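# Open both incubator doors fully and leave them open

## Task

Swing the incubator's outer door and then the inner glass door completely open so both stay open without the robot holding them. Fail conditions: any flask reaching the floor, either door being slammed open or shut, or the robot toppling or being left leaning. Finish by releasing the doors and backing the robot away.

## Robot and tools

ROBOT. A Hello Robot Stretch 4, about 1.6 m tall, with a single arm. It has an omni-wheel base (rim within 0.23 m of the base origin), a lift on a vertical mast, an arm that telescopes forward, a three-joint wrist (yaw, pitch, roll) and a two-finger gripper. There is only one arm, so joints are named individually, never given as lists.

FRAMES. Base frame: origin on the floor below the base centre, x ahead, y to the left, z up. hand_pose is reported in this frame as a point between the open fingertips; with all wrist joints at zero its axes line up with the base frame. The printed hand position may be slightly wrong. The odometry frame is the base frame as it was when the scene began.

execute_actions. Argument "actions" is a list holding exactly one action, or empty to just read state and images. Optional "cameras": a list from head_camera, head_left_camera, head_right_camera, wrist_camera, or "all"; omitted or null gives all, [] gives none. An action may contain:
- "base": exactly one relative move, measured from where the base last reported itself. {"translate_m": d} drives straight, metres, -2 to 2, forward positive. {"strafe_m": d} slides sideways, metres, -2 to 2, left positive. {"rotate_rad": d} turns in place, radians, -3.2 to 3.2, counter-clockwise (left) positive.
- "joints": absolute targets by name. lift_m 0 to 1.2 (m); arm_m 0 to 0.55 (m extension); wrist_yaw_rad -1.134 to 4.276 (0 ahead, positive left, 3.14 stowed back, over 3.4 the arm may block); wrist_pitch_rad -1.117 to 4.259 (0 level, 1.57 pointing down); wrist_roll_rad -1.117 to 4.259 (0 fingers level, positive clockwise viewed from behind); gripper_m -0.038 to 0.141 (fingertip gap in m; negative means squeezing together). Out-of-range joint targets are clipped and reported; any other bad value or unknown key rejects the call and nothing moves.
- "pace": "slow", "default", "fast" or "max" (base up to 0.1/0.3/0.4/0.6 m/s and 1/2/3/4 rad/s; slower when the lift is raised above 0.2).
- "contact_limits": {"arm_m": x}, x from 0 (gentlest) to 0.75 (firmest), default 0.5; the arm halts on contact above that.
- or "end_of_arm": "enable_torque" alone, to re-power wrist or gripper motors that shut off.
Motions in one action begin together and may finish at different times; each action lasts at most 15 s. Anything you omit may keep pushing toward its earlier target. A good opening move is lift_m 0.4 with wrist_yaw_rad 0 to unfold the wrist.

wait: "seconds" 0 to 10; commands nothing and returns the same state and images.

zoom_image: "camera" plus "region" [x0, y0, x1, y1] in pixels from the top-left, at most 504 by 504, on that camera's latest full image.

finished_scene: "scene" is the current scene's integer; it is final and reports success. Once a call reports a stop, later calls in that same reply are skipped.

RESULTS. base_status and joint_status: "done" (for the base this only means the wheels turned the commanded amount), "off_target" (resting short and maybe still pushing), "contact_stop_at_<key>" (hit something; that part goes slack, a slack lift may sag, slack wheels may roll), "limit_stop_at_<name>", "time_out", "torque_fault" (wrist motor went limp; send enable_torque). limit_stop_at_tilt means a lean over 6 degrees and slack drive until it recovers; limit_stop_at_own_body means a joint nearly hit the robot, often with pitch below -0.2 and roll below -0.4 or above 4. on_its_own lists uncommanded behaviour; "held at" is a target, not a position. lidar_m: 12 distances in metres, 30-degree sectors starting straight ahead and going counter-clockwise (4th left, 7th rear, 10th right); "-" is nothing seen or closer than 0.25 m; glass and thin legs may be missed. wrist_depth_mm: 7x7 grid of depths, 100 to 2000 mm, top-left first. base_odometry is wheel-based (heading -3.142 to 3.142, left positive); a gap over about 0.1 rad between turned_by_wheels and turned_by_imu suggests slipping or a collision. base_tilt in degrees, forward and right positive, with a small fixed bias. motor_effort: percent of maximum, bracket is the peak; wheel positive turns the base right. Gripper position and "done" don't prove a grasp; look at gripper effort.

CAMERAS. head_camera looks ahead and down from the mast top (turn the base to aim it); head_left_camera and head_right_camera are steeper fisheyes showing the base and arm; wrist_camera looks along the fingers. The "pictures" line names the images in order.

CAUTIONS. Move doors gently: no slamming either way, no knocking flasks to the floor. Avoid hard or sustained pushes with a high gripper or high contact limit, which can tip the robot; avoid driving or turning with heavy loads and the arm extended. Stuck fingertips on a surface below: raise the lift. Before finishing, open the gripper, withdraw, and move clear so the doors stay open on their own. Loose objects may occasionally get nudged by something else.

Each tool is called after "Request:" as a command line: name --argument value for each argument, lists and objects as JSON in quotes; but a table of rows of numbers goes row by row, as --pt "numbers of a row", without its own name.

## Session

Request:
execute_actions --actions '[]'

Scene clock: 0.00 s.
base_odometry: x=+0.000 y=+0.000 heading=+0.000 (m, m, rad; odometry frame)
turned_by_wheels: +0.000 (rad since the last result)
turned_by_imu: +0.000 (rad since the last result)
base_tilt: forward=+0.0 right=+0.0 (deg)
lidar_m: 2.94 2.89 1.55 1.45 2.34 1.01 0.93 1.05 1.52 1.48 1.66 2.36
base_status: not commanded
joint_positions: lift_m=+0.214 arm_m=-0.002 wrist_yaw_rad=+3.076 wrist_pitch_rad=-0.017 wrist_roll_rad=-0.005 gripper_m=+0.057
joint_status: not commanded
motor_effort: lift_m=+19 arm_m=+0 wrist_yaw_rad=-2 wrist_pitch_rad=-5 wrist_roll_rad=+0 gripper_m=-4 wheel_0=+0 wheel_1=-1 wheel_2=+0 (%)
hand_pose: x=-0.1128 y=+0.1061 z=+0.3968 quat_wxyz=(+0.033, +0.008, -0.003, +0.999) (m; base frame)
wrist_depth_mm: 135 138 1863 1921 1863 1863 1863 / - 138 1863 1863 1921 1921 1921 / 105 138 248 1499 1921 1921 1921 / 114 139 1921 1921 1921 1863 1921 / 1499 1921 1921 1921 1921 1921 1863 / 1499 1499 195 1366 196 1308 1308 / 1025 946 960 122 960 854 891
pictures: head_camera, head_left_camera, head_right_camera, wrist_camera
Images, in order (width x height): head_camera 420x560, head_left_camera 420x672, head_right_camera 420x672, wrist_camera 616x392.

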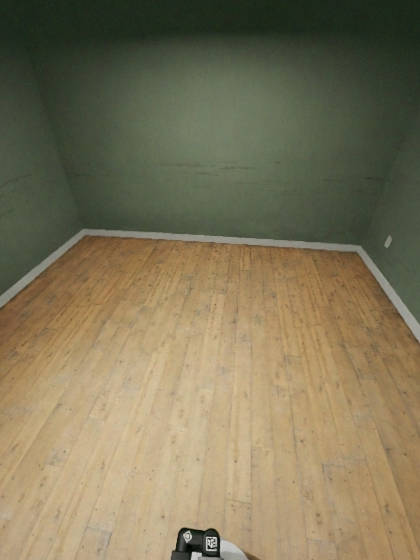

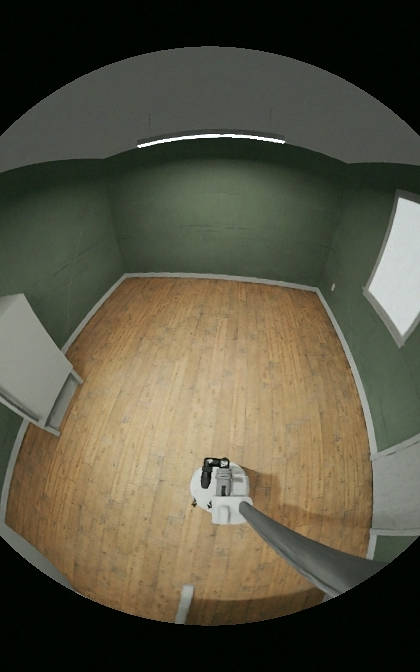

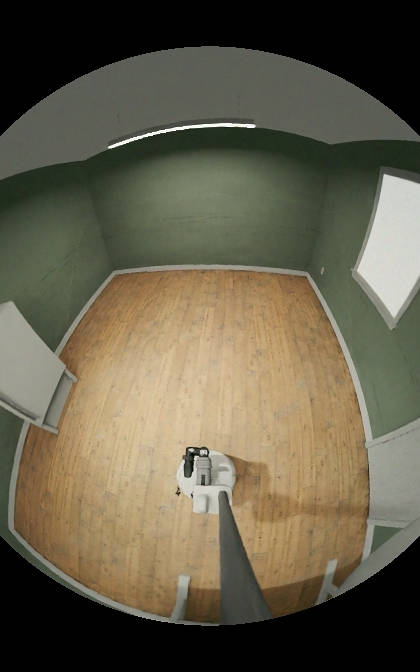

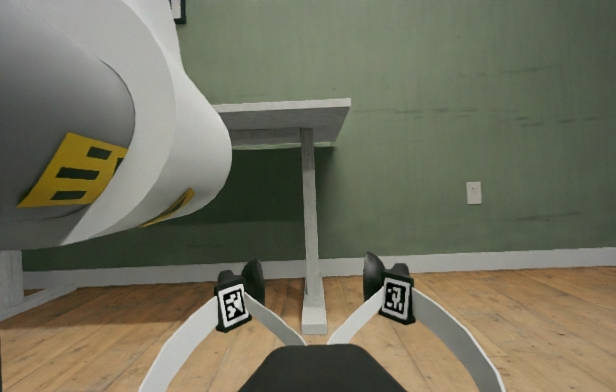

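Request:
execute_actions --actions '[{"base":{"rotate_rad":1.57},"joints":{"lift_m":0.6,"wrist_yaw_rad":0,"gripper_m":0.09}}]'

Scene clock: 3.20 s.
base_odometry: x=+0.000 y=+0.000 heading=+1.570 (m, m, rad; odometry frame)
turned_by_wheels: +1.570 (rad since the last result)
turned_by_imu: +1.561 (rad since the last result)
base_tilt: forward=-0.1 right=-0.2 (deg)
lidar_m: 1.47 2.34 1.00 0.96 1.04 1.54 1.49 1.62 2.43 2.96 2.89 1.55
base_status: done
joint_positions: lift_m=+0.600 arm_m=-0.002 wrist_yaw_rad=+0.001 wrist_pitch_rad=-0.017 wrist_roll_rad=-0.005 gripper_m=+0.090
joint_status: all done
motor_effort: lift_m=+25(25) arm_m=+0(0) wrist_yaw_rad=-3(9) wrist_pitch_rad=-6(6) wrist_roll_rad=-1(1) gripper_m=-2(5) wheel_0=+0(5) wheel_1=+0(5) wheel_2=+1(6) (%)
hand_pose: x=+0.4579 y=-0.0872 z=+0.7828 quat_wxyz=(+1.000, -0.003, -0.009, +0.000) (m; base frame)
wrist_depth_mm: - - - 1983 1921 1921 1863 / - - - - 1308 1255 1863 / - - - 1336 1281 1281 1863 / - - - 1308 1281 1281 1921 / - - - 1983 1281 1281 1863 / - - 197 1308 198 1281 1921 / 1921 1708 1756 122 1430 1397 1618
pictures: head_camera, head_left_camera, head_right_camera, wrist_camera
Images, in order (width x height): head_camera 420x560, head_left_camera 420x672, head_right_camera 420x672, wrist_camera 616x392.

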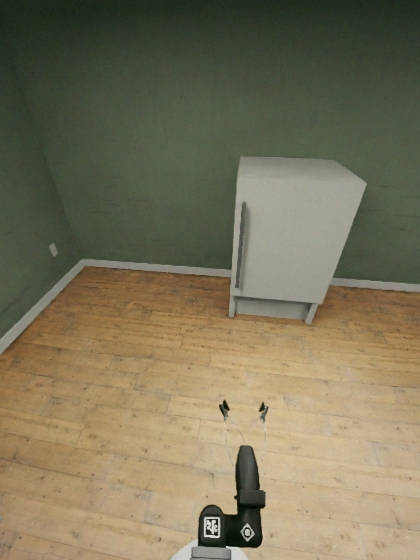

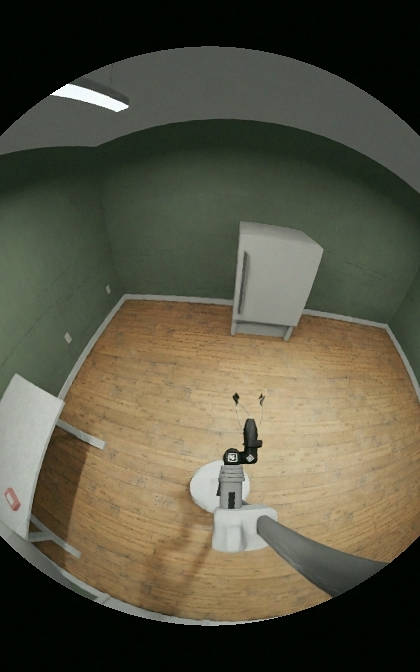

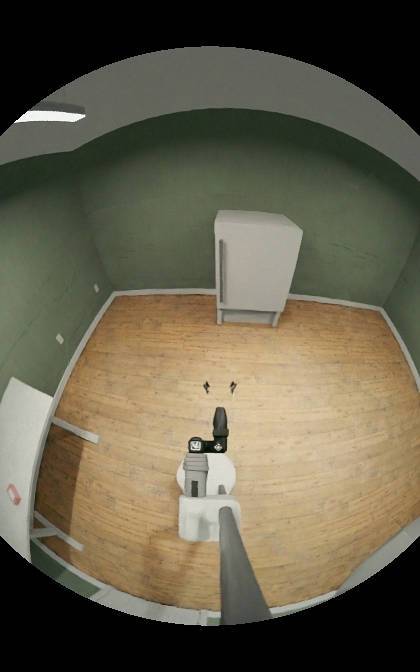

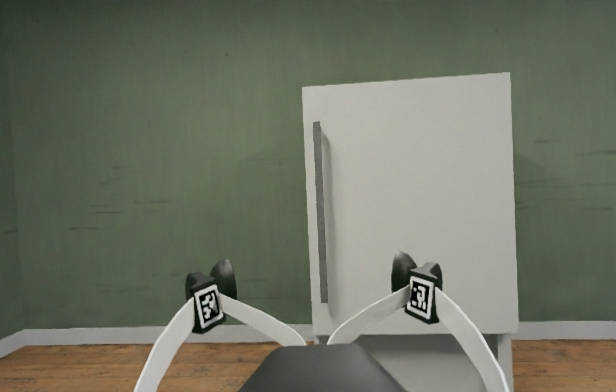

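Request:
execute_actions --actions '[{"base":{"translate_m":0.85},"pace":"fast"}]' --cameras '["head_camera","wrist_camera"]'

Scene clock: 7.53 s.
base_odometry: x=+0.000 y=+0.850 heading=+1.570 (m, m, rad; odometry frame)
turned_by_wheels: +0.000 (rad since the last result)
turned_by_imu: -0.003 (rad since the last result)
base_tilt: forward=+0.1 right=-0.1 (deg)
lidar_m: 0.59 1.45 1.73 1.68 1.11 1.48 2.33 2.56 3.09 3.04 0.89 0.69
base_status: done
joint_positions: lift_m=+0.600 arm_m=-0.002 wrist_yaw_rad=+0.000 wrist_pitch_rad=-0.017 wrist_roll_rad=-0.005 gripper_m=+0.090
joint_status: not commanded
motor_effort: lift_m=+24(25) arm_m=+0(0) wrist_yaw_rad=-2(4) wrist_pitch_rad=-6(7) wrist_roll_rad=-1(1) gripper_m=-3(2) wheel_0=-1(8) wheel_1=-2(7) wheel_2=-1(10) (%)
hand_pose: x=+0.4578 y=-0.0874 z=+0.7828 quat_wxyz=(+1.000, -0.003, -0.009, +0.000) (m; base frame)
wrist_depth_mm: 1182 1160 1138 452 449 442 433 / 1205 1182 1138 459 449 442 436 / 1205 1182 1138 459 449 442 436 / 1205 1160 1138 462 452 445 436 / 1205 1182 1160 462 452 445 439 / 1205 1182 197 462 198 445 442 / 1205 1205 1160 122 459 445 442
pictures: head_camera, wrist_camera
Images, in order (width x height): head_camera 420x560, wrist_camera 616x392.

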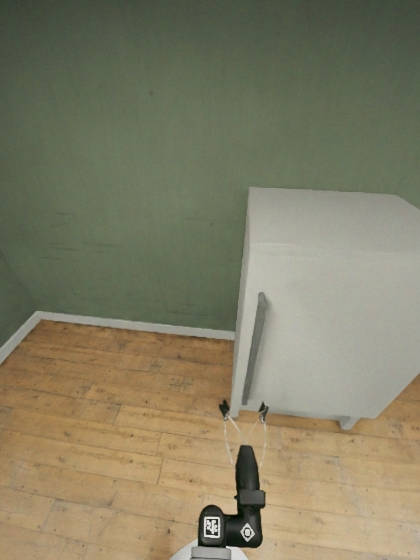

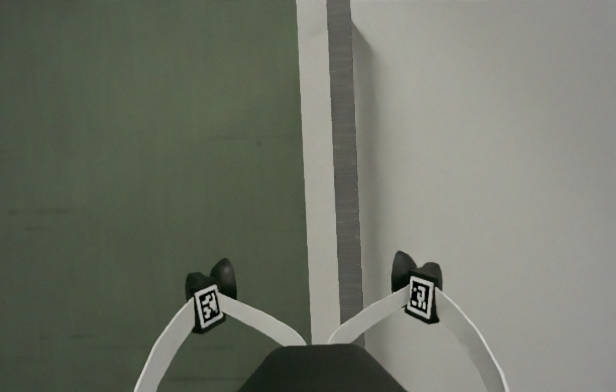

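Request:
execute_actions --actions '[{"base":{"strafe_m":-0.035},"joints":{"arm_m":0.19},"contact_limits":{"arm_m":0.15}}]' --cameras '["wrist_camera"]'

Scene clock: 9.70 s.
base_odometry: x=+0.036 y=+0.850 heading=+1.570 (m, m, rad; odometry frame)
turned_by_wheels: +0.000 (rad since the last result)
turned_by_imu: +0.001 (rad since the last result)
base_tilt: forward=-0.1 right=-0.2 (deg)
lidar_m: 0.63 1.43 1.76 1.73 1.15 1.55 2.36 2.58 3.07 3.01 0.88 0.68
base_status: done
joint_positions: lift_m=+0.600 arm_m=+0.189 wrist_yaw_rad=+0.000 wrist_pitch_rad=-0.017 wrist_roll_rad=-0.005 gripper_m=+0.090
joint_status: all done
motor_effort: lift_m=+24(24) arm_m=+7(10) wrist_yaw_rad=-2(1) wrist_pitch_rad=-7(7) wrist_roll_rad=-1(2) gripper_m=-2(2) wheel_0=+0(8) wheel_1=+3(7) wheel_2=-1(1) (%)
contact_limits: arm_m 0.15
hand_pose: x=+0.6481 y=-0.0874 z=+0.7829 quat_wxyz=(+1.000, -0.003, -0.009, +0.000) (m; base frame)
wrist_depth_mm: 976 960 946 195 259 254 251 / 991 976 946 196 259 256 251 / 991 976 960 264 260 256 253 / 1008 976 960 264 262 257 254 / 1008 976 960 197 263 258 254 / 1008 991 197 198 198 258 256 / 1008 991 976 122 265 259 256
pictures: wrist_camera
Images, in order (width x height): wrist_camera 616x392.

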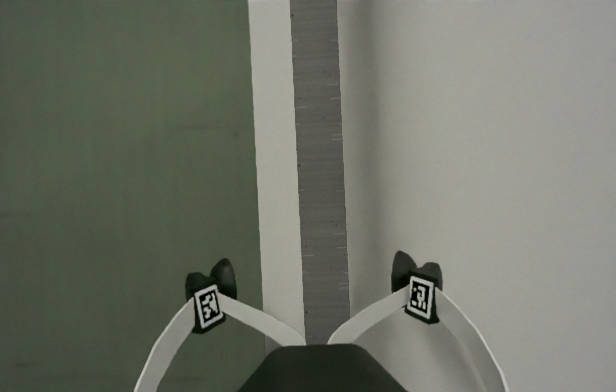

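Request:
execute_actions --actions '[{"joints":{"arm_m":0.205,"gripper_m":0.0},"contact_limits":{"arm_m":0.15}}]' --cameras '["wrist_camera"]'

Request:
execute_actions --actions '[{"base":{"translate_m":-0.08},"joints":{"wrist_yaw_rad":-0.06},"pace":"slow"}]' --cameras '[]'

Request:
execute_actions --actions '[{"base":{"translate_m":-0.08},"joints":{"wrist_yaw_rad":-0.18},"pace":"slow"}]' --cameras '["wrist_camera","head_camera"]'

Scene clock: 12.37 s.
base_odometry: x=+0.036 y=+0.850 heading=+1.569 (m, m, rad; odometry frame)
turned_by_wheels: -0.001 (rad since the last result)
turned_by_imu: +0.000 (rad since the last result)
base_tilt: forward=+0.0 right=+0.0 (deg)
lidar_m: 0.61 1.44 1.78 1.71 1.15 1.55 2.36 2.59 3.10 3.01 0.92 0.67
base_status: not commanded
joint_positions: lift_m=+0.600 arm_m=+0.205 wrist_yaw_rad=-0.006 wrist_pitch_rad=-0.017 wrist_roll_rad=-0.005 gripper_m=+0.000
joint_status: all done
on_its_own: wrist_yaw_rad is at rest, and its effort (+16) is outside its rest range (-13 to +13)
motor_effort: lift_m=+24(24) arm_m=-1(12) wrist_yaw_rad=+16(16) wrist_pitch_rad=-6(6) wrist_roll_rad=+0(0) gripper_m=-8(22) wheel_0=-3(6) wheel_1=+0(2) wheel_2=-5(4) (%)
contact_limits: arm_m 0.15
hand_pose: x=+0.6639 y=-0.0892 z=+0.7828 quat_wxyz=(+1.000, -0.003, -0.008, -0.003) (m; base frame)
wrist_depth_mm: 960 946 931 170 237 234 232 / 960 946 917 171 237 235 233 / 976 946 931 172 239 236 233 / 960 960 931 172 239 236 235 / 960 960 946 173 240 237 235 / 976 976 946 173 185 237 235 / 991 960 946 120 241 238 237
pictures: wrist_camera
Images, in order (width x height): wrist_camera 616x392.

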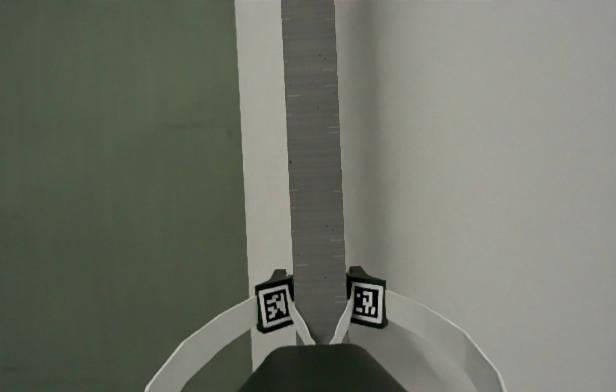

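Scene clock: 14.43 s.
base_odometry: x=+0.035 y=+0.770 heading=+1.569 (m, m, rad; odometry frame)
turned_by_wheels: -0.001 (rad since the last result)
turned_by_imu: +0.001 (rad since the last result)
base_tilt: forward=+0.1 right=-0.1 (deg)
lidar_m: 0.59 1.50 1.78 1.70 1.10 1.56 2.26 2.50 3.07 2.99 0.98 0.68
base_status: done
joint_positions: lift_m=+0.600 arm_m=+0.205 wrist_yaw_rad=-0.062 wrist_pitch_rad=-0.017 wrist_roll_rad=-0.005 gripper_m=+0.000
joint_status: all done
motor_effort: lift_m=+24(24) arm_m=+0(1) wrist_yaw_rad=+4(16) wrist_pitch_rad=-7(6) wrist_roll_rad=-1(0) gripper_m=-8(10) wheel_0=-5(5) wheel_1=-1(3) wheel_2=-1(7) (%)
hand_pose: x=+0.6584 y=-0.1052 z=+0.7828 quat_wxyz=(+0.999, -0.003, -0.008, -0.031) (m; base frame)
wrist_depth_mm: 1008 1008 237 172 249 258 266 / 1008 1025 238 173 250 258 266 / 1025 1008 1008 174 250 258 266 / 1008 1008 1008 174 252 260 267 / 1025 1025 1025 175 252 260 268 / 1025 1025 239 174 184 262 268 / 1025 1025 239 121 254 259 270
pictures: none
No camera images: the call's "cameras" was empty. Leave "cameras" out to get every camera's image.

Scene clock: 16.50 s.
base_odometry: x=+0.035 y=+0.690 heading=+1.568 (m, m, rad; odometry frame)
turned_by_wheels: +0.000 (rad since the last result)
turned_by_imu: +0.001 (rad since the last result)
base_tilt: forward=-0.1 right=+0.0 (deg)
lidar_m: 0.59 1.63 1.78 1.43 1.04 1.52 2.19 2.39 3.08 2.99 1.97 0.70
base_status: done
joint_positions: lift_m=+0.600 arm_m=+0.205 wrist_yaw_rad=-0.180 wrist_pitch_rad=-0.017 wrist_roll_rad=-0.005 gripper_m=+0.000
joint_status: all done
motor_effort: lift_m=+24(24) arm_m=+0(0) wrist_yaw_rad=+0(40) wrist_pitch_rad=-9(7) wrist_roll_rad=-1(1) gripper_m=-12(11) wheel_0=-4(5) wheel_1=+0(2) wheel_2=+1(10) (%)
hand_pose: x=+0.6441 y=-0.1378 z=+0.7827 quat_wxyz=(+0.996, -0.003, -0.008, -0.090) (m; base frame)
wrist_depth_mm: 1025 1042 225 174 272 306 347 / 1025 1060 225 174 272 306 347 / 1025 1060 225 174 272 307 345 / 1025 1060 227 175 273 307 347 / 1025 1060 229 175 272 307 347 / 1042 1060 220 175 184 307 345 / 1025 1060 227 119 278 297 347
pictures: head_camera, wrist_camera
Images, in order (width x height): head_camera 420x560, wrist_camera 616x392.

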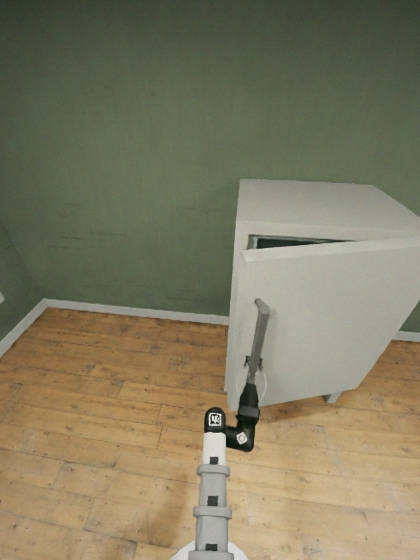

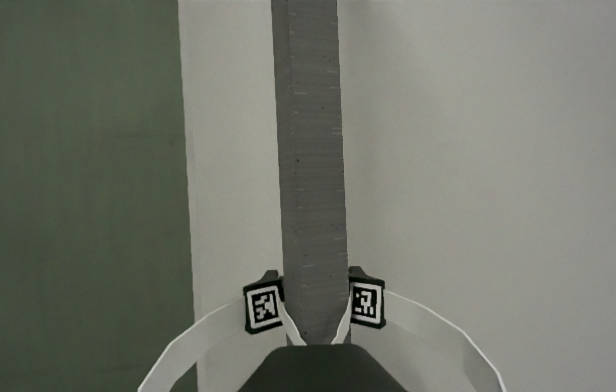

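Good. Continue.

Request:
execute_actions --actions '[{"base":{"translate_m":-0.08},"joints":{"wrist_yaw_rad":-0.37},"pace":"slow"}]' --cameras '[]'

Request:
execute_actions --actions '[{"base":{"translate_m":-0.06},"joints":{"wrist_yaw_rad":-0.62},"pace":"slow"}]' --cameras '["wrist_camera","head_camera"]'

Scene clock: 19.33 s.
base_odometry: x=+0.036 y=+0.610 heading=+1.567 (m, m, rad; odometry frame)
turned_by_wheels: -0.002 (rad since the last result)
turned_by_imu: +0.000 (rad since the last result)
base_tilt: forward=+0.0 right=-0.1 (deg)
lidar_m: 0.60 1.69 1.81 1.19 1.03 1.60 2.11 2.29 3.07 2.97 2.14 0.55
base_status: done
joint_positions: lift_m=+0.600 arm_m=+0.205 wrist_yaw_rad=-0.377 wrist_pitch_rad=-0.017 wrist_roll_rad=-0.005 gripper_m=+0.000
joint_status: all done
on_its_own: wrist_yaw_rad is at rest, and its effort (+18) is outside its rest range (-13 to +13)
motor_effort: lift_m=+24(24) arm_m=-1(0) wrist_yaw_rad=+18(54) wrist_pitch_rad=-10(9) wrist_roll_rad=-1(1) gripper_m=-15(15) wheel_0=-13(14) wheel_1=-4(3) wheel_2=-3(11) (%)
hand_pose: x=+0.6121 y=-0.1874 z=+0.7827 quat_wxyz=(+0.982, -0.004, -0.008, -0.187) (m; base frame)
wrist_depth_mm: 1025 221 213 178 349 508 1618 / 1025 226 213 177 347 504 1618 / 1025 230 212 178 347 504 1576 / 1025 235 212 180 345 504 1618 / 1025 535 211 182 343 496 1661 / 1025 539 195 177 186 496 1618 / 1025 539 208 121 355 424 1618
pictures: none
No camera images: the call's "cameras" was empty. Leave "cameras" out to get every camera's image.

Scene clock: 21.17 s.
base_odometry: x=+0.036 y=+0.551 heading=+1.565 (m, m, rad; odometry frame)
turned_by_wheels: -0.002 (rad since the last result)
turned_by_imu: -0.088 (rad since the last result)
base_tilt: forward=+0.1 right=-0.2 (deg)
lidar_m: 0.55 1.70 1.83 1.33 1.01 1.38 2.05 2.21 3.01 2.99 2.34 0.54
base_status: done
joint_positions: lift_m=+0.600 arm_m=+0.206 wrist_yaw_rad=-0.610 wrist_pitch_rad=-0.016 wrist_roll_rad=-0.005 gripper_m=+0.001
joint_status: all done
on_its_own: wrist_yaw_rad is at rest, and its effort (-30) is outside its rest range (-13 to +13)
motor_effort: lift_m=+24(24) arm_m=-3(3) wrist_yaw_rad=-30(44) wrist_pitch_rad=-10(11) wrist_roll_rad=+0(0) gripper_m=-20(24) wheel_0=-21(28) wheel_1=-4(11) wheel_2=+1(8) (%)
hand_pose: x=+0.5627 y=-0.2370 z=+0.7824 quat_wxyz=(+0.954, -0.005, -0.007, -0.300) (m; base frame)
wrist_depth_mm: 169 158 211 176 1921 - - / 170 159 208 177 1921 - - / 597 160 206 178 1921 - - / 627 160 204 178 1921 - - / 539 160 202 179 1863 - - / 554 161 178 179 186 - - / 615 162 191 129 1708 1499 1661
pictures: head_camera, wrist_camera
Images, in order (width x height): head_camera 420x560, wrist_camera 616x392.

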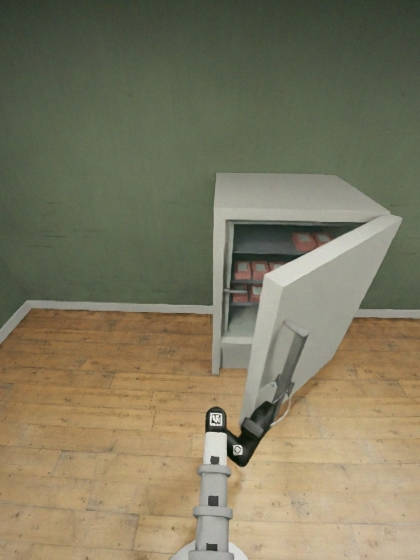

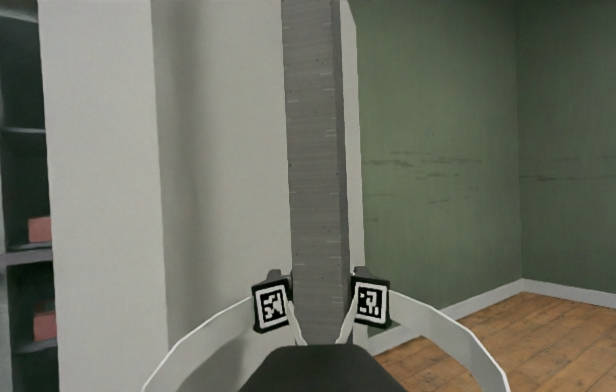

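Request:
execute_actions --actions '[{"joints":{"gripper_m":0.05}}]' --cameras '[]'

Request:
execute_actions --actions '[{"base":{"strafe_m":0.08},"joints":{"arm_m":0.05},"pace":"slow"}]' --cameras '[]'

Request:
execute_actions --actions '[{"base":{"strafe_m":0.1},"joints":{"wrist_yaw_rad":0,"gripper_m":-0.01}}]'

Scene clock: 23.23 s.
base_odometry: x=+0.035 y=+0.550 heading=+1.566 (m, m, rad; odometry frame)
turned_by_wheels: +0.002 (rad since the last result)
turned_by_imu: +0.002 (rad since the last result)
base_tilt: forward=+0.0 right=-0.1 (deg)
lidar_m: 0.58 1.72 1.82 1.30 1.01 1.38 2.05 2.19 3.00 2.98 2.31 0.55
base_status: not commanded
joint_positions: lift_m=+0.600 arm_m=+0.206 wrist_yaw_rad=-0.619 wrist_pitch_rad=-0.017 wrist_roll_rad=-0.005 gripper_m=+0.050
joint_status: all done
motor_effort: lift_m=+24(24) arm_m=-3(3) wrist_yaw_rad=-4(29) wrist_pitch_rad=-9(11) wrist_roll_rad=+1(0) gripper_m=-4(20) wheel_0=-3(21) wheel_1=-1(4) wheel_2=+0(1) (%)
hand_pose: x=+0.5606 y=-0.2386 z=+0.7827 quat_wxyz=(+0.952, -0.005, -0.007, -0.305) (m; base frame)
wrist_depth_mm: 175 172 234 455 1921 - - / 177 170 232 201 1921 - - / 178 169 229 197 1921 - - / 179 170 228 193 1921 - - / 180 171 225 190 1921 - - / 181 173 194 187 188 - - / 183 170 235 122 1708 1576 1661
pictures: none
No camera images: the call's "cameras" was empty. Leave "cameras" out to get every camera's image.

Scene clock: 26.07 s.
base_odometry: x=-0.045 y=+0.551 heading=+1.566 (m, m, rad; odometry frame)
turned_by_wheels: +0.000 (rad since the last result)
turned_by_imu: +0.001 (rad since the last result)
base_tilt: forward=+0.1 right=+0.0 (deg)
lidar_m: 1.02 1.70 1.72 1.35 0.90 1.22 2.07 2.19 3.00 3.06 2.33 0.57
base_status: done
joint_positions: lift_m=+0.600 arm_m=+0.051 wrist_yaw_rad=-0.620 wrist_pitch_rad=-0.017 wrist_roll_rad=-0.005 gripper_m=+0.050
joint_status: all done
motor_effort: lift_m=+24(24) arm_m=-7(6) wrist_yaw_rad=-3(4) wrist_pitch_rad=-7(7) wrist_roll_rad=+0(0) gripper_m=-4(4) wheel_0=-1(7) wheel_1=+2(6) wheel_2=-1(2) (%)
hand_pose: x=+0.4062 y=-0.2387 z=+0.7827 quat_wxyz=(+0.952, -0.005, -0.007, -0.305) (m; base frame)
wrist_depth_mm: 683 349 373 723 - - - / 707 353 370 715 - - - / 699 891 366 699 - - - / 707 831 364 683 - - - / 715 741 359 676 - - - / 723 820 196 661 189 - - / 715 917 373 122 1756 1576 1618
pictures: none
No camera images: the call's "cameras" was empty. Leave "cameras" out to get every camera's image.

Scene clock: 27.53 s.
base_odometry: x=-0.145 y=+0.551 heading=+1.566 (m, m, rad; odometry frame)
turned_by_wheels: +0.000 (rad since the last result)
turned_by_imu: +0.000 (rad since the last result)
base_tilt: forward=-0.1 right=-0.2 (deg)
lidar_m: 1.00 1.71 1.65 1.32 0.86 1.06 2.07 2.18 3.02 3.17 2.33 0.63
base_status: done
joint_positions: lift_m=+0.600 arm_m=+0.051 wrist_yaw_rad=+0.000 wrist_pitch_rad=-0.017 wrist_roll_rad=-0.005 gripper_m=-0.010
joint_status: all done
motor_effort: lift_m=+24(24) arm_m=-7(7) wrist_yaw_rad=+0(7) wrist_pitch_rad=-7(10) wrist_roll_rad=+0(0) gripper_m=-10(12) wheel_0=+0(9) wheel_1=-1(8) wheel_2=+0(1) (%)
hand_pose: x=+0.5105 y=-0.0876 z=+0.7828 quat_wxyz=(+1.000, -0.003, -0.008, +0.000) (m; base frame)
wrist_depth_mm: 1366 1336 1336 1336 788 750 296 / 1366 1366 1366 1366 917 1042 300 / 1336 1366 1366 1366 1229 1255 303 / 1366 1366 1366 1366 904 1255 303 / 1366 1366 1397 1397 917 1182 304 / 1336 1366 1366 200 182 1182 307 / 1366 1366 1366 129 854 820 310
pictures: head_camera, head_left_camera, head_right_camera, wrist_camera
Images, in order (width x height): head_camera 420x560, head_left_camera 420x672, head_right_camera 420x672, wrist_camera 616x392.

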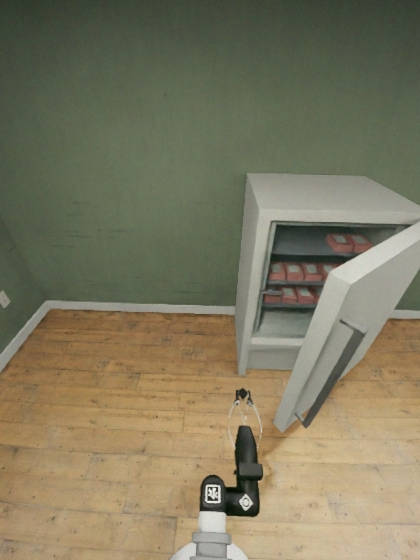

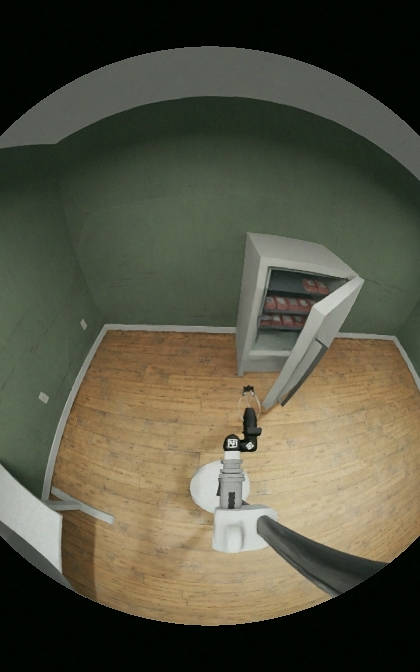

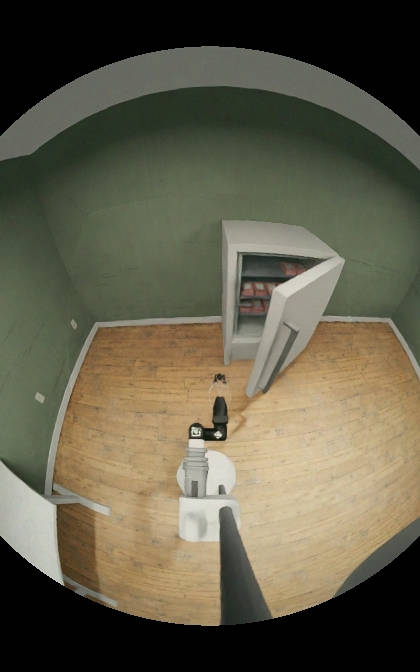

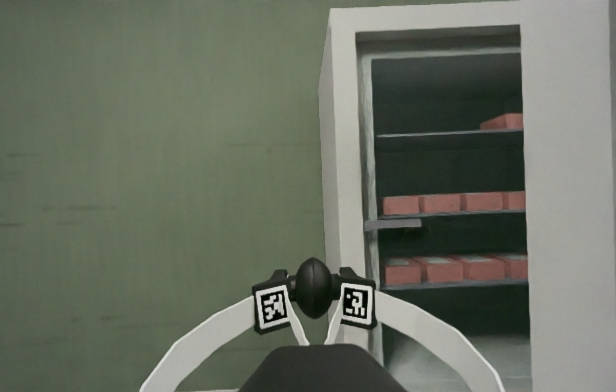

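Request:
execute_actions --actions '[{"joints":{"arm_m":0.33},"contact_limits":{"arm_m":0.2}}]' --cameras '[]'

Request:
execute_actions --actions '[{"base":{"strafe_m":-0.3},"joints":{"wrist_yaw_rad":-0.5},"pace":"slow"}]'

Scene clock: 30.23 s.
base_odometry: x=-0.145 y=+0.551 heading=+1.566 (m, m, rad; odometry frame)
turned_by_wheels: +0.000 (rad since the last result)
turned_by_imu: +0.001 (rad since the last result)
base_tilt: forward=+0.0 right=-0.2 (deg)
lidar_m: 1.03 1.68 1.62 1.36 0.86 1.11 2.08 2.22 2.99 3.16 2.33 0.63
base_status: not commanded
joint_positions: lift_m=+0.600 arm_m=+0.329 wrist_yaw_rad=+0.000 wrist_pitch_rad=-0.017 wrist_roll_rad=-0.005 gripper_m=-0.010
joint_status: all done
motor_effort: lift_m=+24(24) arm_m=+7(8) wrist_yaw_rad=-2(0) wrist_pitch_rad=-5(8) wrist_roll_rad=+0(0) gripper_m=-11(12) wheel_0=+0(0) wheel_1=-1(2) wheel_2=+0(0) (%)
contact_limits: arm_m 0.2
hand_pose: x=+0.7881 y=-0.0874 z=+0.7829 quat_wxyz=(+1.000, -0.003, -0.009, +0.000) (m; base frame)
wrist_depth_mm: 1078 1078 1078 1078 525 676 699 / 1078 1078 1078 1078 525 960 878 / 1078 1098 1098 1098 525 976 878 / 1078 1078 1078 1098 530 715 609 / 1078 1098 1098 1078 492 991 917 / 1098 1098 1098 201 182 597 597 / 1098 1098 1098 129 512 831 866
pictures: none
No camera images: the call's "cameras" was empty. Leave "cameras" out to get every camera's image.

Scene clock: 34.37 s.
base_odometry: x=+0.155 y=+0.550 heading=+1.566 (m, m, rad; odometry frame)
turned_by_wheels: +0.000 (rad since the last result)
turned_by_imu: +0.001 (rad since the last result)
base_tilt: forward=+0.0 right=-0.2 (deg)
lidar_m: 0.47 1.69 1.93 1.38 1.07 1.50 2.05 2.22 3.01 2.88 2.35 0.43
base_status: done
joint_positions: lift_m=+0.600 arm_m=+0.329 wrist_yaw_rad=-0.499 wrist_pitch_rad=-0.017 wrist_roll_rad=-0.006 gripper_m=-0.010
joint_status: all done
motor_effort: lift_m=+24(24) arm_m=+6(7) wrist_yaw_rad=-4(14) wrist_pitch_rad=-6(8) wrist_roll_rad=+1(2) gripper_m=-10(14) wheel_0=+2(12) wheel_1=-2(5) wheel_2=-1(4) (%)
hand_pose: x=+0.7111 y=-0.2149 z=+0.7829 quat_wxyz=(+0.969, -0.005, -0.008, -0.247) (m; base frame)
wrist_depth_mm: 597 609 621 683 342 124 - / 820 904 866 750 359 126 - / 683 891 788 715 377 129 - / 831 917 991 723 402 131 - / 521 891 1025 741 427 133 - / 759 647 621 200 183 128 - / 521 580 878 129 345 115 -
pictures: head_camera, head_left_camera, head_right_camera, wrist_camera
Images, in order (width x height): head_camera 420x560, head_left_camera 420x672, head_right_camera 420x672, wrist_camera 616x392.

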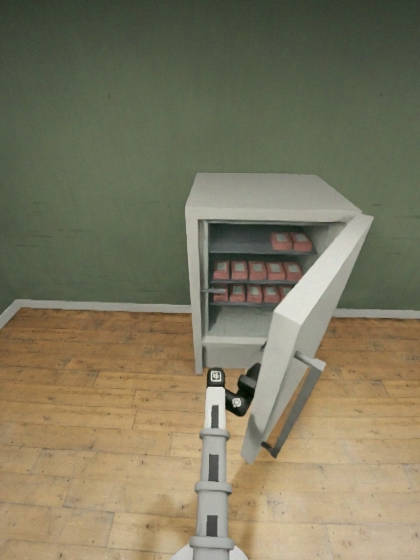

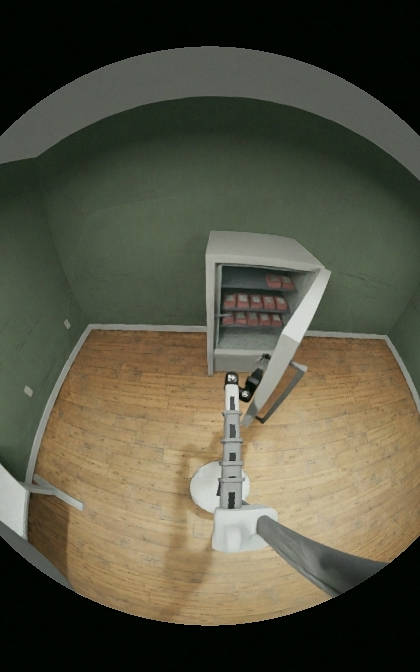

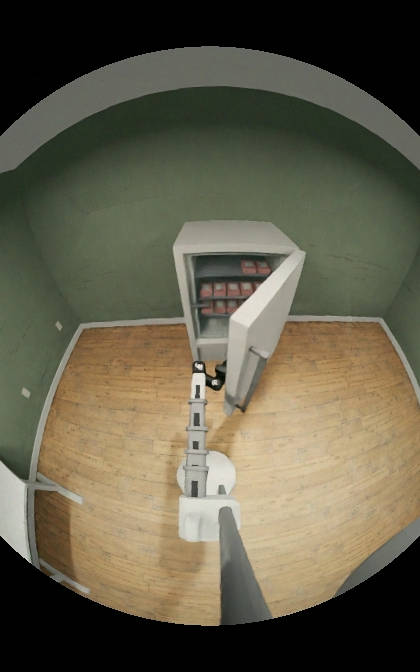

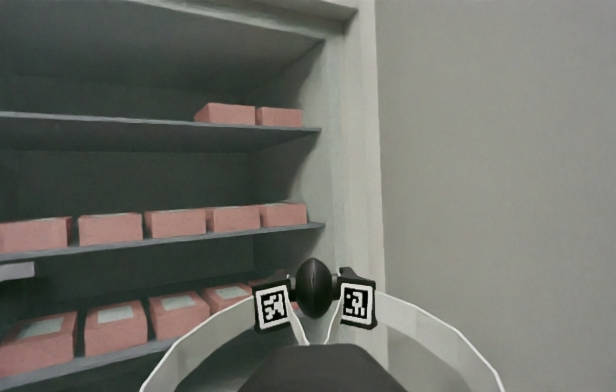

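Request:
execute_actions --actions '[{"base":{"strafe_m":-0.12},"joints":{"wrist_yaw_rad":-1.05,"arm_m":0.28},"pace":"slow"}]'

Scene clock: 40.97 s.
base_odometry: x=+0.275 y=+0.549 heading=+1.566 (m, m, rad; odometry frame)
turned_by_wheels: +0.000 (rad since the last result)
turned_by_imu: +0.002 (rad since the last result)
base_tilt: forward=-0.1 right=+0.1 (deg)
lidar_m: 1.01 1.68 2.04 1.33 1.22 1.70 2.09 2.19 2.87 2.76 0.69 0.80
base_status: done
joint_positions: lift_m=+0.600 arm_m=+0.281 wrist_yaw_rad=-1.050 wrist_pitch_rad=-0.017 wrist_roll_rad=-0.005 gripper_m=-0.010
joint_status: all done
motor_effort: lift_m=+24(24) arm_m=-7(6) wrist_yaw_rad=-3(48) wrist_pitch_rad=-9(8) wrist_roll_rad=+0(0) gripper_m=-12(15) wheel_0=+2(11) wheel_1=-2(4) wheel_2=-1(10) (%)
hand_pose: x=+0.5200 y=-0.2937 z=+0.7829 quat_wxyz=(+0.865, -0.007, -0.006, -0.501) (m; base frame)
wrist_depth_mm: 585 549 512 488 462 442 427 / 585 554 521 492 466 442 427 / 591 549 517 492 469 445 427 / 585 554 525 496 469 445 430 / 597 559 525 492 469 449 430 / 597 564 521 200 182 452 433 / 591 564 525 129 473 442 433
pictures: head_camera, head_left_camera, head_right_camera, wrist_camera
Images, in order (width x height): head_camera 420x560, head_left_camera 420x672, head_right_camera 420x672, wrist_camera 616x392.

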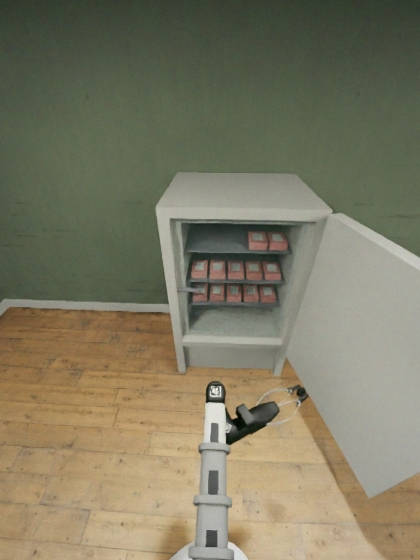

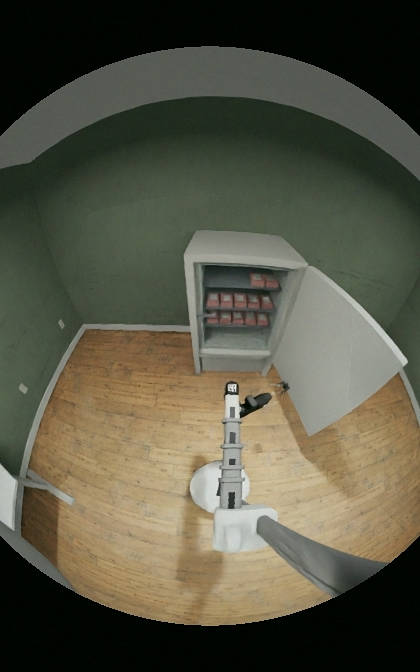

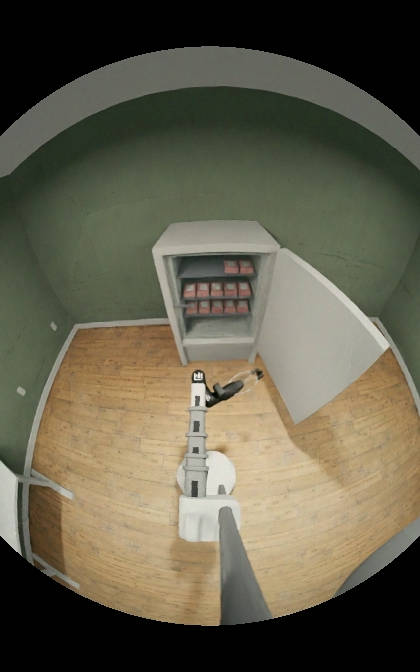

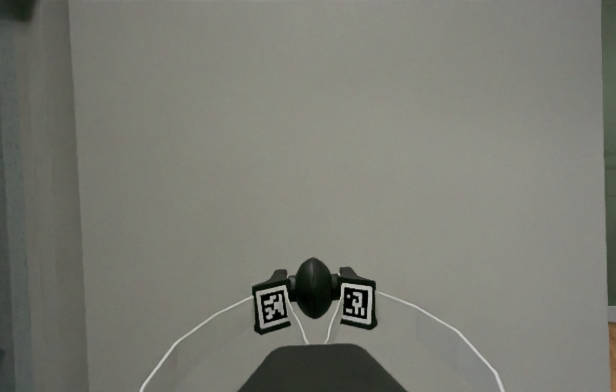

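Request:
execute_actions --actions '[{"base":{"strafe_m":-0.3},"joints":{"arm_m":0.2},"pace":"slow"}]' --cameras '["head_camera"]'

Scene clock: 45.67 s.
base_odometry: x=+0.575 y=+0.548 heading=+1.566 (m, m, rad; odometry frame)
turned_by_wheels: +0.000 (rad since the last result)
turned_by_imu: +0.001 (rad since the last result)
base_tilt: forward=+0.1 right=-0.2 (deg)
lidar_m: 0.80 1.04 2.34 1.55 1.56 2.18 2.09 2.20 2.53 2.46 0.47 0.51
base_status: done
joint_positions: lift_m=+0.600 arm_m=+0.201 wrist_yaw_rad=-1.050 wrist_pitch_rad=-0.017 wrist_roll_rad=-0.005 gripper_m=-0.010
joint_status: all done
motor_effort: lift_m=+24(24) arm_m=-6(7) wrist_yaw_rad=-2(2) wrist_pitch_rad=-10(8) wrist_roll_rad=+0(0) gripper_m=-12(11) wheel_0=+2(5) wheel_1=-1(6) wheel_2=-1(0) (%)
hand_pose: x=+0.4398 y=-0.2937 z=+0.7829 quat_wxyz=(+0.865, -0.007, -0.006, -0.501) (m; base frame)
wrist_depth_mm: 287 276 265 254 245 239 1921 / 289 277 265 255 246 239 1921 / 290 278 267 256 247 239 1983 / 291 279 268 258 248 240 1921 / 293 281 268 256 248 241 1921 / 294 282 268 200 183 241 1921 / 296 283 268 129 249 239 1661
pictures: head_camera
Images, in order (width x height): head_camera 420x560.

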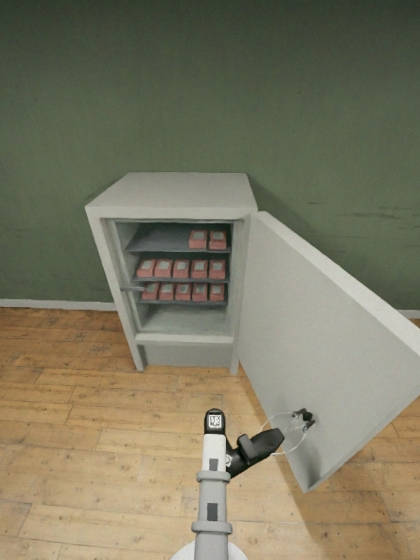

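Request:
execute_actions --actions '[{"base":{"strafe_m":-0.09},"pace":"slow"}]' --cameras '["head_camera"]'

Scene clock: 48.23 s.
base_odometry: x=+0.664 y=+0.547 heading=+1.568 (m, m, rad; odometry frame)
turned_by_wheels: +0.002 (rad since the last result)
turned_by_imu: +0.084 (rad since the last result)
base_tilt: forward=+0.0 right=-0.2 (deg)
lidar_m: 0.78 1.12 2.39 1.61 1.67 2.11 2.08 2.25 2.44 2.36 0.42 0.45
base_status: done
joint_positions: lift_m=+0.600 arm_m=+0.200 wrist_yaw_rad=-1.071 wrist_pitch_rad=-0.019 wrist_roll_rad=-0.005 gripper_m=-0.010
joint_status: not commanded
on_its_own: wrist_yaw_rad is at rest, and its effort (+58) is outside its rest range (-13 to +13)
motor_effort: lift_m=+24(24) arm_m=-2(6) wrist_yaw_rad=+58(59) wrist_pitch_rad=-3(6) wrist_roll_rad=+0(0) gripper_m=-6(10) wheel_0=+21(23) wheel_1=+0(4) wheel_2=+0(8) (%)
hand_pose: x=+0.4327 y=-0.2951 z=+0.7833 quat_wxyz=(+0.860, -0.007, -0.007, -0.510) (m; base frame)
wrist_depth_mm: 274 257 242 229 217 208 1921 / 276 258 244 230 219 208 1921 / 277 260 245 231 220 210 1921 / 279 263 246 233 220 209 1863 / 281 263 248 232 221 210 1921 / 282 264 247 200 183 210 1921 / 283 266 246 123 221 207 1661
pictures: head_camera
Images, in order (width x height): head_camera 420x560.

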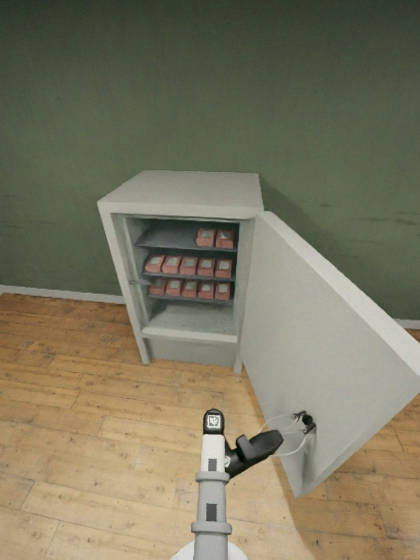

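Request:
execute_actions --actions '[{"base":{"strafe_m":0.45},"joints":{"arm_m":0.1}}]' --cameras '[]'

Request:
execute_actions --actions '[{"base":{"rotate_rad":-0.085},"joints":{"wrist_yaw_rad":0,"wrist_roll_rad":1.57,"gripper_m":0.06,"lift_m":0.58,"arm_m":0.3}}]' --cameras '["head_camera","wrist_camera"]'

Scene clock: 51.77 s.
base_odometry: x=+0.214 y=+0.549 heading=+1.568 (m, m, rad; odometry frame)
turned_by_wheels: +0.000 (rad since the last result)
turned_by_imu: +0.002 (rad since the last result)
base_tilt: forward=+0.0 right=-0.1 (deg)
lidar_m: 1.06 1.80 1.92 1.13 1.19 1.81 2.02 2.19 2.91 2.83 0.81 0.96
base_status: done
joint_positions: lift_m=+0.600 arm_m=+0.101 wrist_yaw_rad=-1.050 wrist_pitch_rad=-0.018 wrist_roll_rad=-0.005 gripper_m=-0.010
joint_status: all done
motor_effort: lift_m=+24(24) arm_m=-7(6) wrist_yaw_rad=-1(59) wrist_pitch_rad=-6(2) wrist_roll_rad=+0(0) gripper_m=-10(11) wheel_0=+1(18) wheel_1=-1(8) wheel_2=+0(0) (%)
hand_pose: x=+0.3397 y=-0.2937 z=+0.7829 quat_wxyz=(+0.865, -0.007, -0.006, -0.501) (m; base frame)
wrist_depth_mm: 778 831 750 699 654 - - / 831 798 741 699 661 - - / 831 798 750 707 661 - - / 854 809 759 707 668 - - / 854 798 750 707 668 - - / 854 809 750 200 183 - - / 891 809 759 129 668 654 1618
pictures: none
No camera images: the call's "cameras" was empty. Leave "cameras" out to get every camera's image.

Scene clock: 53.47 s.
base_odometry: x=+0.214 y=+0.548 heading=+1.483 (m, m, rad; odometry frame)
turned_by_wheels: -0.085 (rad since the last result)
turned_by_imu: -0.084 (rad since the last result)
base_tilt: forward=-0.1 right=-0.2 (deg)
lidar_m: 1.06 1.75 1.99 1.24 1.15 1.61 2.00 2.15 2.93 2.84 0.81 0.90
base_status: done
joint_positions: lift_m=+0.580 arm_m=+0.299 wrist_yaw_rad=+0.000 wrist_pitch_rad=-0.017 wrist_roll_rad=+1.570 gripper_m=+0.060
joint_status: all done
motor_effort: lift_m=+15(23) arm_m=+7(9) wrist_yaw_rad=-1(5) wrist_pitch_rad=-4(5) wrist_roll_rad=+0(4) gripper_m=-4(12) wheel_0=+1(5) wheel_1=+0(4) wheel_2=-1(4) (%)
hand_pose: x=+0.7581 y=-0.0875 z=+0.7636 quat_wxyz=(+0.707, +0.707, -0.006, +0.006) (m; base frame)
wrist_depth_mm: 603 621 640 654 676 647 585 / 591 759 809 891 854 732 574 / 585 759 831 1060 1025 741 574 / 580 750 1060 1078 1042 750 580 / 574 732 904 1060 1025 759 585 / 597 691 193 699 192 676 591 / 591 609 615 121 603 564 564
pictures: head_camera, wrist_camera
Images, in order (width x height): head_camera 420x560, wrist_camera 616x392.

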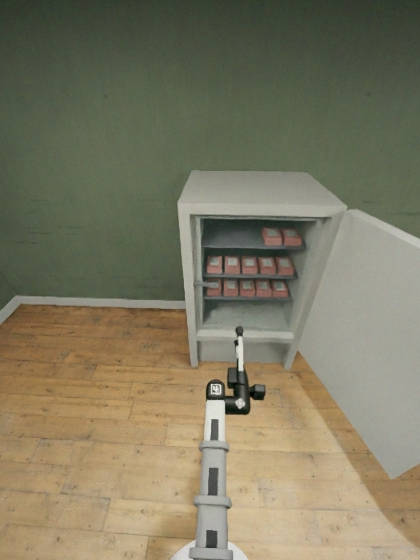

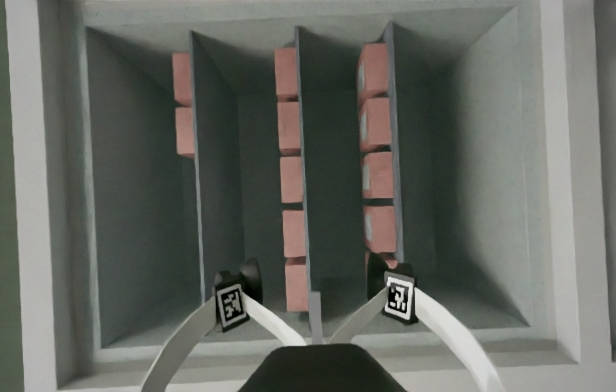

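Request:
execute_actions --actions '[{"base":{"strafe_m":0.13}}]' --cameras '[]'

Request:
execute_actions --actions '[{"base":{"translate_m":0.2},"joints":{"arm_m":0.38},"pace":"slow"}]' --cameras '["head_camera","wrist_camera"]'

Scene clock: 56.03 s.
base_odometry: x=+0.085 y=+0.560 heading=+1.483 (m, m, rad; odometry frame)
turned_by_wheels: +0.000 (rad since the last result)
turned_by_imu: +0.001 (rad since the last result)
base_tilt: forward=+0.0 right=-0.2 (deg)
lidar_m: 1.06 1.76 1.83 1.21 1.05 1.42 2.01 2.16 2.91 2.97 0.92 1.07
base_status: done
joint_positions: lift_m=+0.580 arm_m=+0.299 wrist_yaw_rad=+0.000 wrist_pitch_rad=-0.017 wrist_roll_rad=+1.570 gripper_m=+0.060
joint_status: not commanded
motor_effort: lift_m=+15(15) arm_m=+7(7) wrist_yaw_rad=-1(1) wrist_pitch_rad=-7(7) wrist_roll_rad=+0(1) gripper_m=-5(4) wheel_0=+1(7) wheel_1=-1(8) wheel_2=+0(0) (%)
hand_pose: x=+0.7581 y=-0.0875 z=+0.7636 quat_wxyz=(+0.707, +0.707, -0.006, +0.006) (m; base frame)
wrist_depth_mm: 597 778 809 891 854 732 585 / 597 768 866 1060 1008 741 580 / 585 759 960 1060 1025 741 569 / 580 741 1042 1060 1060 759 574 / 580 661 732 668 647 615 585 / 564 559 194 564 192 559 564 / 1160 1182 1160 121 1182 1182 1078
pictures: none
No camera images: the call's "cameras" was empty. Leave "cameras" out to get every camera's image.

Scene clock: 59.33 s.
base_odometry: x=+0.102 y=+0.759 heading=+1.483 (m, m, rad; odometry frame)
turned_by_wheels: +0.000 (rad since the last result)
turned_by_imu: +0.000 (rad since the last result)
base_tilt: forward=+0.0 right=+0.0 (deg)
lidar_m: 0.87 1.53 1.84 1.76 1.11 1.45 2.22 2.35 3.07 0.89 0.85 0.93
base_status: done
joint_positions: lift_m=+0.580 arm_m=+0.379 wrist_yaw_rad=+0.000 wrist_pitch_rad=-0.017 wrist_roll_rad=+1.570 gripper_m=+0.060
joint_status: all done
motor_effort: lift_m=+15(15) arm_m=+7(7) wrist_yaw_rad=-2(2) wrist_pitch_rad=-8(7) wrist_roll_rad=+0(0) gripper_m=-4(4) wheel_0=+1(6) wheel_1=+1(4) wheel_2=-1(6) (%)
hand_pose: x=+0.8381 y=-0.0875 z=+0.7636 quat_wxyz=(+0.707, +0.707, -0.006, +0.006) (m; base frame)
wrist_depth_mm: 517 449 759 778 452 640 504 / 508 439 741 778 466 647 508 / 504 462 778 778 477 621 512 / 496 462 778 778 512 621 517 / 492 452 634 392 445 455 500 / 407 379 193 330 192 332 330 / 330 324 330 121 324 287 303
pictures: head_camera, wrist_camera
Images, in order (width x height): head_camera 420x560, wrist_camera 616x392.

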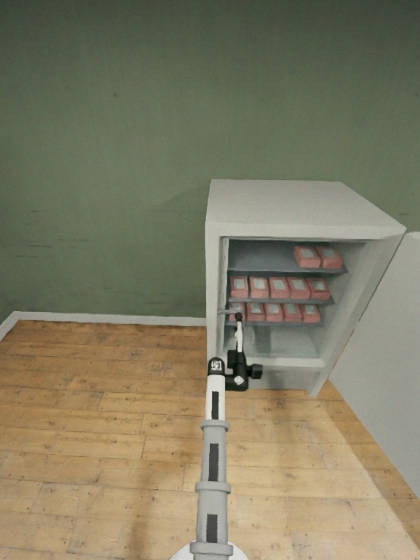

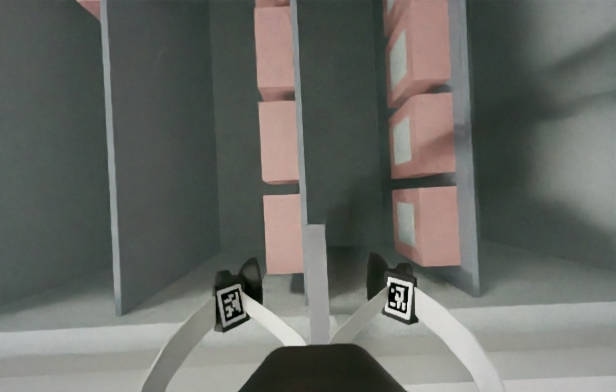

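Request:
execute_actions --actions '[{"base":{"strafe_m":0.02},"joints":{"arm_m":0.49},"contact_limits":{"arm_m":0.1},"pace":"slow"}]' --cameras '["wrist_camera"]'

Scene clock: 61.53 s.
base_odometry: x=+0.082 y=+0.761 heading=+1.483 (m, m, rad; odometry frame)
turned_by_wheels: +0.000 (rad since the last result)
turned_by_imu: +0.001 (rad since the last result)
base_tilt: forward=+0.1 right=+0.0 (deg)
lidar_m: 0.87 1.54 1.82 1.75 1.08 1.39 2.22 2.32 3.12 0.88 0.88 0.92
base_status: done
joint_positions: lift_m=+0.580 arm_m=+0.459 wrist_yaw_rad=-0.006 wrist_pitch_rad=-0.018 wrist_roll_rad=+1.570 gripper_m=+0.060
joint_status: arm_m contact_stop (moved +0.081 of +0.111)
on_its_own: arm_m is slack since a contact_stop (your +0.490 is given up); wrist_yaw_rad is at rest, and its effort (+15) is outside its rest range (-13 to +13)
motor_effort: lift_m=+15(15) arm_m=+0(14) wrist_yaw_rad=+15(20) wrist_pitch_rad=-4(6) wrist_roll_rad=+0(1) gripper_m=-4(6) wheel_0=+6(7) wheel_1=+3(5) wheel_2=-7(8) (%)
contact_limits: arm_m 0.1
hand_pose: x=+0.9182 y=-0.0891 z=+0.7638 quat_wxyz=(+0.707, +0.707, -0.008, +0.004) (m; base frame)
wrist_depth_mm: 449 413 668 699 597 312 504 / 442 407 699 699 615 310 512 / 439 399 699 699 634 310 512 / 436 394 683 309 654 310 521 / 433 387 539 309 477 310 473 / 303 315 195 252 194 272 265 / 250 250 251 119 251 251 251
pictures: wrist_camera
Images, in order (width x height): wrist_camera 616x392.

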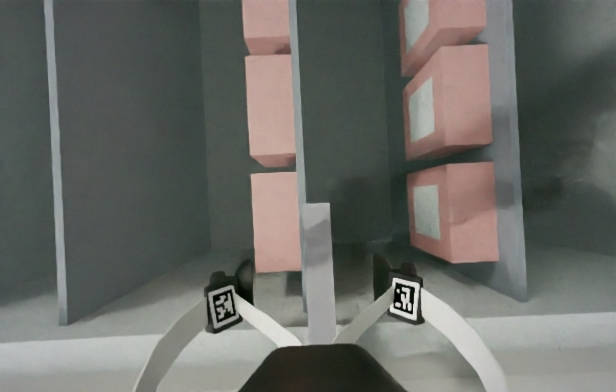

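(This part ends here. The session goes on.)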